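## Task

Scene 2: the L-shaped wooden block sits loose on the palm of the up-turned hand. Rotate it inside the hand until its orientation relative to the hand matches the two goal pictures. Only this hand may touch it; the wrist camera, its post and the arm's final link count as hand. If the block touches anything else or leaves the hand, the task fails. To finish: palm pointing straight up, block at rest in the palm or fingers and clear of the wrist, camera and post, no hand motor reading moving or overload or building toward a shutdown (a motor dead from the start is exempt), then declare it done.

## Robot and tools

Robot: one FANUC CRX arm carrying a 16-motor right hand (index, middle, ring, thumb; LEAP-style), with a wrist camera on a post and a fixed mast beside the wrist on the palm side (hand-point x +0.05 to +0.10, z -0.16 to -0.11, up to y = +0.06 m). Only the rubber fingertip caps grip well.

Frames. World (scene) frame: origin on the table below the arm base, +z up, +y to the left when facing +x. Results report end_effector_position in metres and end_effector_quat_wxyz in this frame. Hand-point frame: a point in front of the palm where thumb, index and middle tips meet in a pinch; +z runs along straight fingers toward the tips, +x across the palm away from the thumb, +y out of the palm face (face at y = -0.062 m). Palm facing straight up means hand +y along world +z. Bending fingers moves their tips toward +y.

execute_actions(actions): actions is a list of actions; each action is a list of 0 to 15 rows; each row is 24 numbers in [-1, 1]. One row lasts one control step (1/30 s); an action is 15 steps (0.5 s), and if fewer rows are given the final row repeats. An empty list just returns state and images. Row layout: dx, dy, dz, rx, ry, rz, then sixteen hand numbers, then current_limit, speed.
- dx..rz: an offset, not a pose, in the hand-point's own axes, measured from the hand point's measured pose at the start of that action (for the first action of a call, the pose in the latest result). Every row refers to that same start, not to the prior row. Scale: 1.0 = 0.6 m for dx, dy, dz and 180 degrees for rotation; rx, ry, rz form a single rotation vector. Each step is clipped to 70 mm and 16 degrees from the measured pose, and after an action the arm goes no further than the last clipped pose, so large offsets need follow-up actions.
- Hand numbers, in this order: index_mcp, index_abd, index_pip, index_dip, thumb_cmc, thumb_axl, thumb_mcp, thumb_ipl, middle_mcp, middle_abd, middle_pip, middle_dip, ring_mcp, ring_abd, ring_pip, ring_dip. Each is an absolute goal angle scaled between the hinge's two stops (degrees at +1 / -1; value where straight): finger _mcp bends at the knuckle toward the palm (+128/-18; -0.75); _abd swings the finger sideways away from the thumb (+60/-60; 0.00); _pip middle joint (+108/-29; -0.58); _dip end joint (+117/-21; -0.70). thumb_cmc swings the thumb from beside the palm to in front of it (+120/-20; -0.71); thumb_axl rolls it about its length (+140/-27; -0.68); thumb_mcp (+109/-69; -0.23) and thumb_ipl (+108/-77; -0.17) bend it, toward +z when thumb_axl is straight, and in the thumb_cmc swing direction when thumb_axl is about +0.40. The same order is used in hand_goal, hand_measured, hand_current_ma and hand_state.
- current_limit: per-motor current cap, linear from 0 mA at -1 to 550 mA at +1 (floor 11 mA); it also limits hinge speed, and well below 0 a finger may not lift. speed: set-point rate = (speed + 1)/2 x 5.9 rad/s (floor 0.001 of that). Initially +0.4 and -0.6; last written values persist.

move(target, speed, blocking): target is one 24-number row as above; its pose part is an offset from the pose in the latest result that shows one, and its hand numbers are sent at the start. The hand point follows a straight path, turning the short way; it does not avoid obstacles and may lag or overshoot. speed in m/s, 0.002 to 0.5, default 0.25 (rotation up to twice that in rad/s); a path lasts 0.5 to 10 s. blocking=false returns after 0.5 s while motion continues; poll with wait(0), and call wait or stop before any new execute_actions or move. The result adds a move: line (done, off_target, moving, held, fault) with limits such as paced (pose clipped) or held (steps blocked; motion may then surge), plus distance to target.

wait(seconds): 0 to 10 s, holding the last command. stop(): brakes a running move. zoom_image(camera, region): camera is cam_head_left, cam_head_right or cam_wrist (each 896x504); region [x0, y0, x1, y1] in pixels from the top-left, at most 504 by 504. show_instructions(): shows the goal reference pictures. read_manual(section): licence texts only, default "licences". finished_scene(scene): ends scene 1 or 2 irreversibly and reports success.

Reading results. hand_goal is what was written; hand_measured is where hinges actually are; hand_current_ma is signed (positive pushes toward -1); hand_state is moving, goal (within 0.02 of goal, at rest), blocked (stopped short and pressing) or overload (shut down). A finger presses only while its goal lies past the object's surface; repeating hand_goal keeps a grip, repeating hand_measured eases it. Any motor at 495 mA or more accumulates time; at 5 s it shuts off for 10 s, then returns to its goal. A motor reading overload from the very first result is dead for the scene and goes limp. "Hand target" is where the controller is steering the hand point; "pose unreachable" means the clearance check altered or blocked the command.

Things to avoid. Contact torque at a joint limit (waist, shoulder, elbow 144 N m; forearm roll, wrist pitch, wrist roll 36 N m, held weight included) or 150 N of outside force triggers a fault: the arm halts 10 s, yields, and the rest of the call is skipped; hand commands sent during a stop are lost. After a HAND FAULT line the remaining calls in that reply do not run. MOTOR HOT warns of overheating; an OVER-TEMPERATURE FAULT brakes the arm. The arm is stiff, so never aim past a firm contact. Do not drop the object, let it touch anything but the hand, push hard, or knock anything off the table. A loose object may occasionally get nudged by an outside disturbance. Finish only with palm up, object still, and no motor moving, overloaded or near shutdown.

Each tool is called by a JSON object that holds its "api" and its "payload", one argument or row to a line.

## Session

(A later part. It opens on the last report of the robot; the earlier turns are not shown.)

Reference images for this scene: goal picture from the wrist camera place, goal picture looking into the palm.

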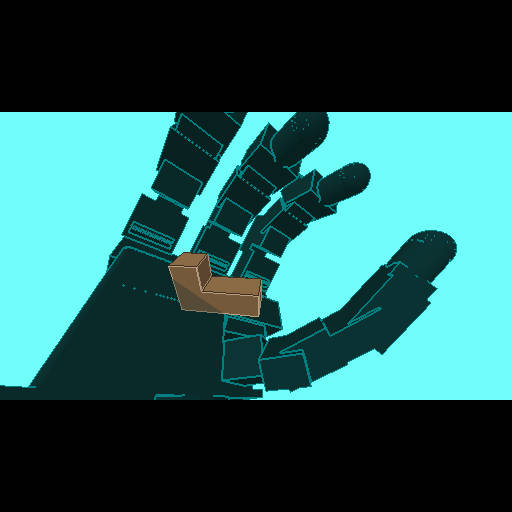

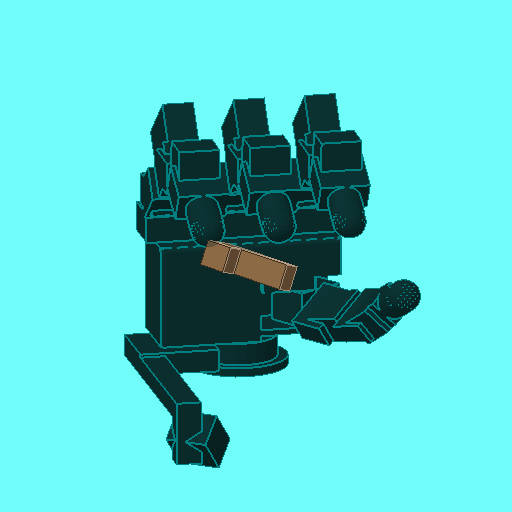

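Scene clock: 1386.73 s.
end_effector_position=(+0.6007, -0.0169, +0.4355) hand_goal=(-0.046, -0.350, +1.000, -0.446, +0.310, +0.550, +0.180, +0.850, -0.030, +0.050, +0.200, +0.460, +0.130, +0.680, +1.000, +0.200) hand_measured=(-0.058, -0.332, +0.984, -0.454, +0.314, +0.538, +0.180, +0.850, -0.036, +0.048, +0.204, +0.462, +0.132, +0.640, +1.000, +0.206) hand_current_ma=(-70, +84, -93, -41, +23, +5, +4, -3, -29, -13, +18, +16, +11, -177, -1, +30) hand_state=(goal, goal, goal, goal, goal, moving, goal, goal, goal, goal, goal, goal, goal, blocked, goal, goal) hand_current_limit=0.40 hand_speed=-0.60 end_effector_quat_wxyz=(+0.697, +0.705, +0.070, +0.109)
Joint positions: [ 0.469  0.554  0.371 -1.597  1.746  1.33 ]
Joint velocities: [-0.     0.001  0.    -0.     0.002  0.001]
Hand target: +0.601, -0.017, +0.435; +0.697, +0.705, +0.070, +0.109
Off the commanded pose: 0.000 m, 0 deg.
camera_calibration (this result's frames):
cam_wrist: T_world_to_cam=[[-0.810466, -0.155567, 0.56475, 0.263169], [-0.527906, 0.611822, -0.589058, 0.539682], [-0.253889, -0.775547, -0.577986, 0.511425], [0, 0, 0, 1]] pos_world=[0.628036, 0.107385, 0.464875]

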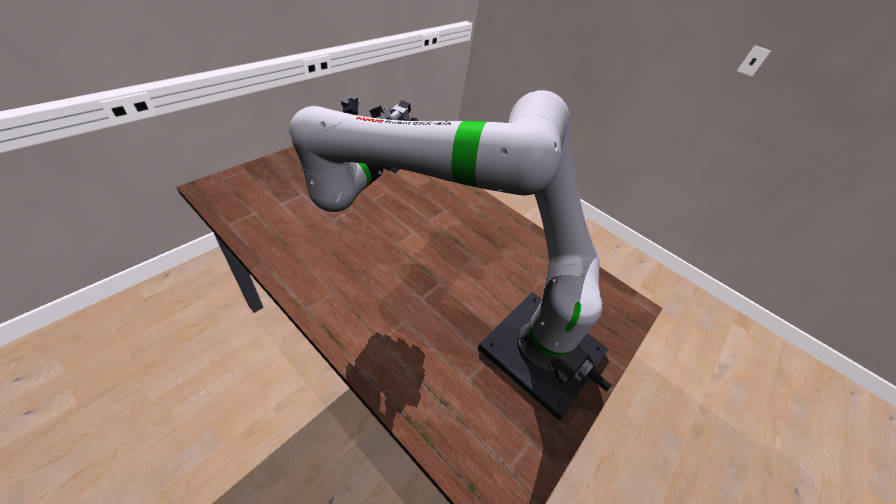

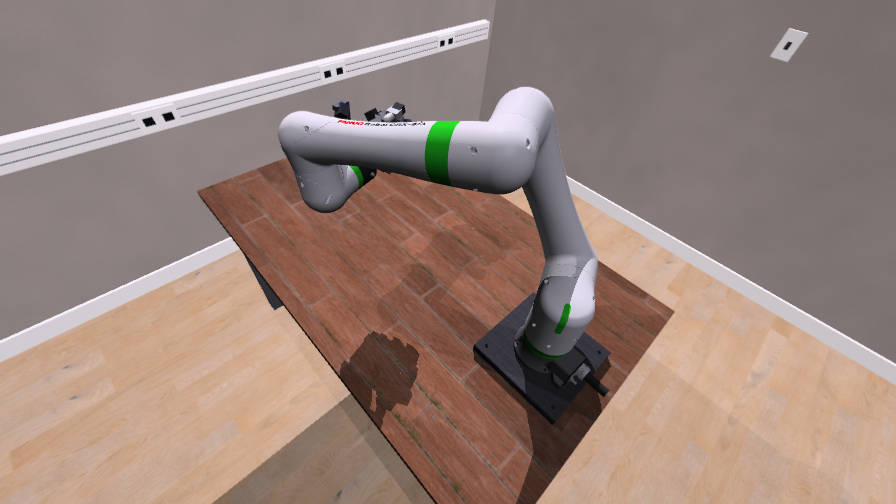

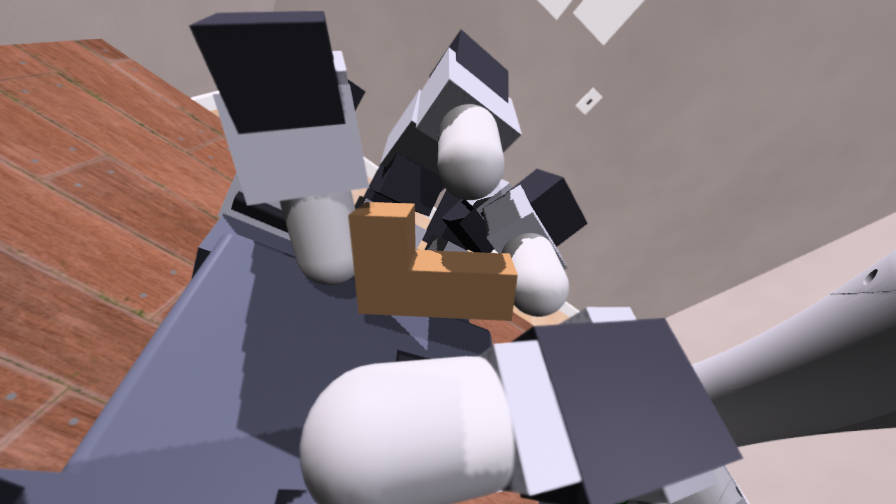

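{"api": "execute_actions", "payload": {
  "actions": [
    [[0,0,0,0,0,0,0.01,-0.35,1.0,-0.46,0.31,0.55,0.18,0.85,-0.03,0.05,0.2,0.46,0.13,0.68,1.0,0.2,0.4,-0.85]]
  ]
}}

{"api": "zoom_image", "payload": {
  "camera": "cam_wrist",
  "region": [280,160,560,360]
}}

Scene clock: 1432.37 s.
end_effector_position=(+0.6007, -0.0169, +0.4355) hand_goal=(+0.010, -0.350, +1.000, -0.460, +0.310, +0.550, +0.180, +0.850, -0.030, +0.050, +0.200, +0.460, +0.130, +0.680, +1.000, +0.200) hand_measured=(-0.008, -0.332, +0.982, -0.470, +0.314, +0.548, +0.180, +0.850, -0.036, +0.048, +0.204, +0.462, +0.132, +0.642, +1.000, +0.206) hand_current_ma=(-104, +79, -104, -54, +23, -12, +4, -3, -29, -13, +18, +16, +11, -168, -1, +30) hand_state=(goal, goal, goal, goal, goal, goal, goal, goal, goal, goal, goal, goal, goal, blocked, goal, goal) hand_current_limit=0.40 hand_speed=-0.85 end_effector_quat_wxyz=(+0.697, +0.705, +0.070, +0.109)
Joint positions: [ 0.469  0.554  0.371 -1.597  1.746  1.33 ]
Joint velocities: [ 0.    -0.001  0.     0.001  0.002 -0.001]
Hand target: +0.601, -0.017, +0.435; +0.697, +0.705, +0.070, +0.109
Off the commanded pose: 0.000 m, 0 deg.
camera_calibration (this result's frames):
cam_wrist: T_world_to_cam=[[-0.810467, -0.155567, 0.56475, 0.263169], [-0.527906, 0.611822, -0.589058, 0.539682], [-0.253889, -0.775547, -0.577986, 0.511425], [0, 0, 0, 1]] pos_world=[0.628036, 0.107385, 0.464876]

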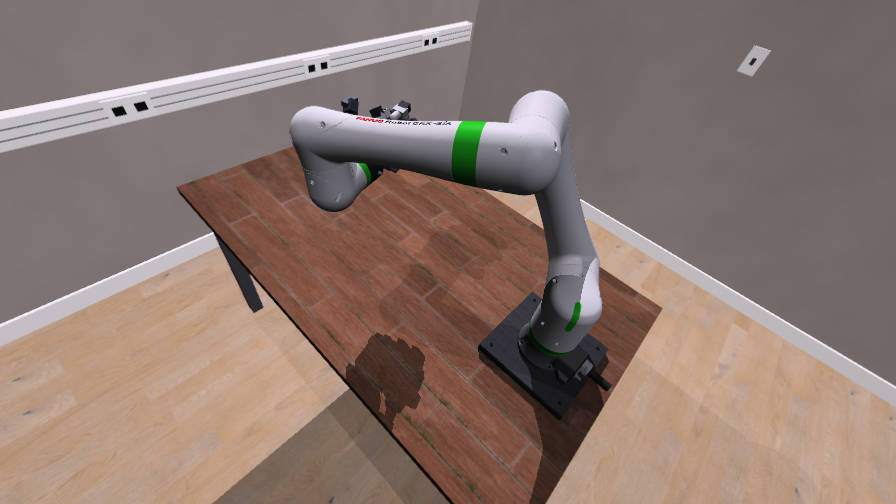

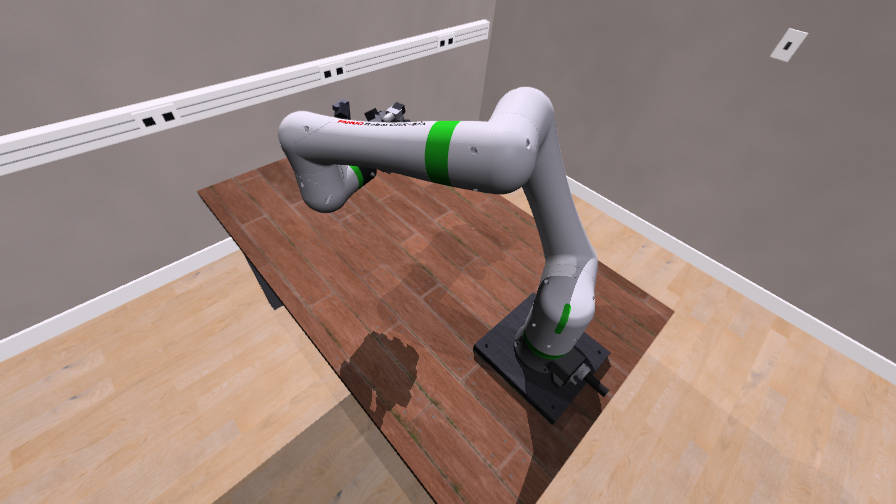

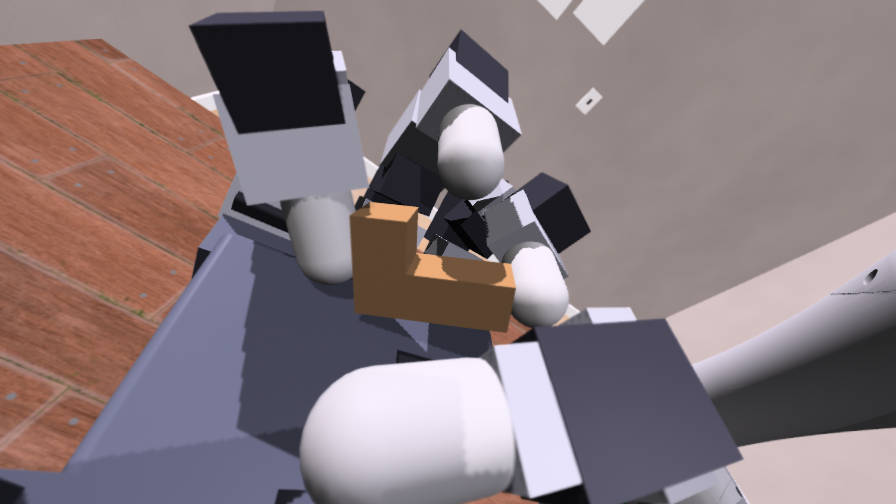

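Region (280, 160, 560, 360) of cam_wrist's 896x504 image, scaled by 1.800, with more detail than that image has; it fills the top 360 rows of this view, and the rest is white.

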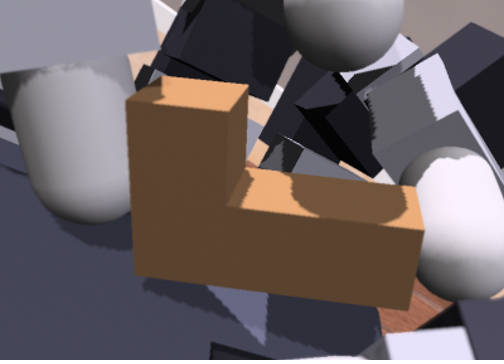

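{"api": "move", "payload": {
  "target": [0,0,0,0,0,-0.0178,0.01,-0.365,1.0,-0.49,0.31,0.55,0.18,0.85,-0.03,0.05,0.2,0.46,0.13,0.68,1.0,0.2,0.4,-0.85],
  "speed": 0.04
}}

{"api": "zoom_image", "payload": {
  "camera": "cam_wrist",
  "region": [280,160,560,360]
}}

Scene clock: 1453.73 s.
end_effector_position=(+0.6007, -0.0169, +0.4355) hand_goal=(+0.010, -0.366, +1.000, -0.490, +0.310, +0.550, +0.180, +0.850, -0.030, +0.050, +0.200, +0.460, +0.130, +0.680, +1.000, +0.200) hand_measured=(-0.004, -0.352, +0.982, -0.496, +0.314, +0.548, +0.180, +0.850, -0.036, +0.048, +0.204, +0.462, +0.132, +0.646, +1.000, +0.206) hand_current_ma=(-83, +64, -104, -29, +23, -12, +5, -3, -29, -13, +18, +16, +11, -151, -1, +30) hand_state=(goal, goal, goal, goal, goal, goal, goal, goal, goal, goal, goal, goal, goal, blocked, goal, goal) hand_current_limit=0.40 hand_speed=-0.85 end_effector_quat_wxyz=(+0.700, +0.703, +0.090, +0.089)
Joint positions: [ 0.47   0.545  0.354 -1.599  1.747  1.378]
Joint velocities: [-0.    -0.001 -0.001 -0.001 -0.001  0.001]
Hand target: +0.601, -0.017, +0.435; +0.700, +0.703, +0.090, +0.089
Off the commanded pose: 0.000 m, 0 deg.
move: done
camera_calibration (this result's frames):
cam_wrist: T_world_to_cam=[[-0.778644, -0.147502, 0.609882, 0.224535], [-0.559367, 0.603558, -0.568178, 0.549366], [-0.284292, -0.783557, -0.552464, 0.518437], [0, 0, 0, 1]] pos_world=[0.629517, 0.10777, 0.461616]

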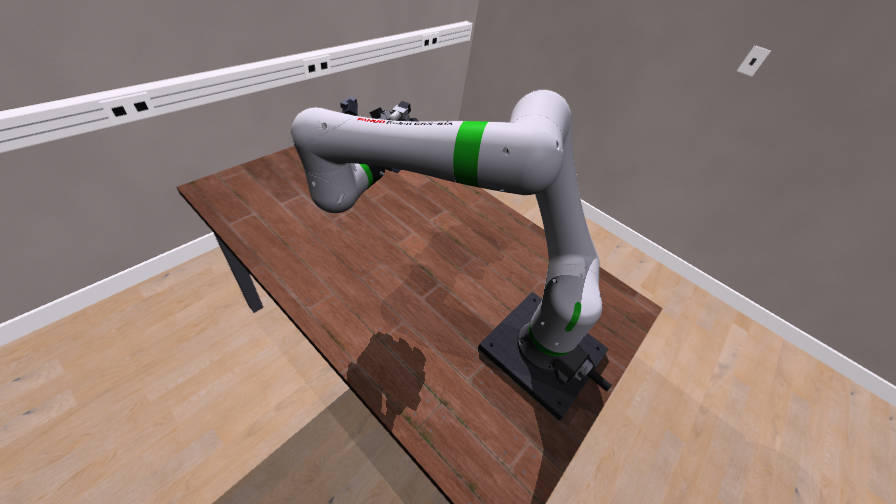

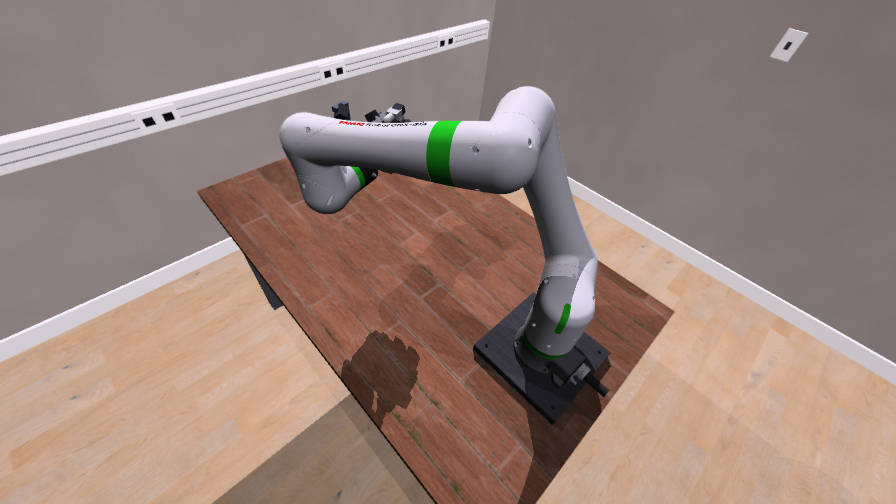

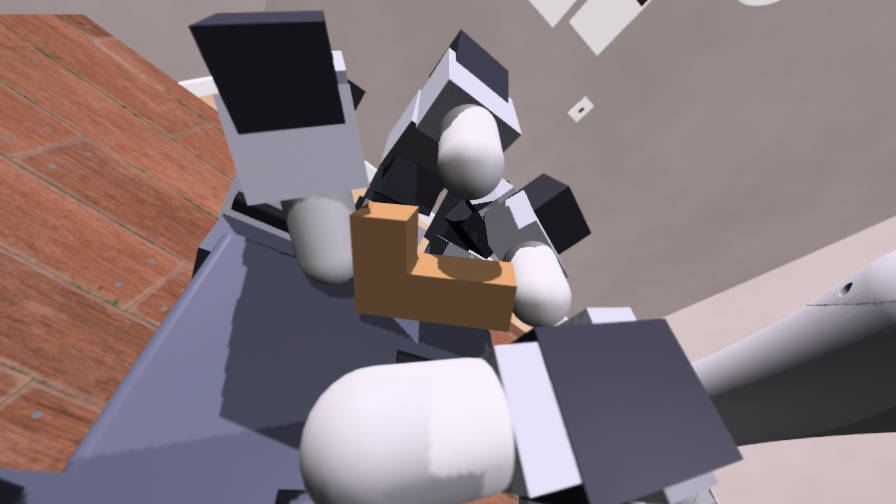

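Region (280, 160, 560, 360) of cam_wrist's 896x504 image, scaled by 1.800, with more detail than that image has; it fills the top 360 rows of this view, and the rest is white.

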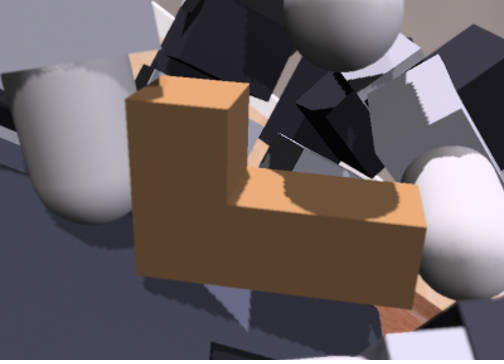

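The block now matches the goal to within a few degrees, the palm is level, and no motor is moving.

{"api": "finished_scene", "payload": {
  "scene": 2
}}

The scene is finished: the task was done.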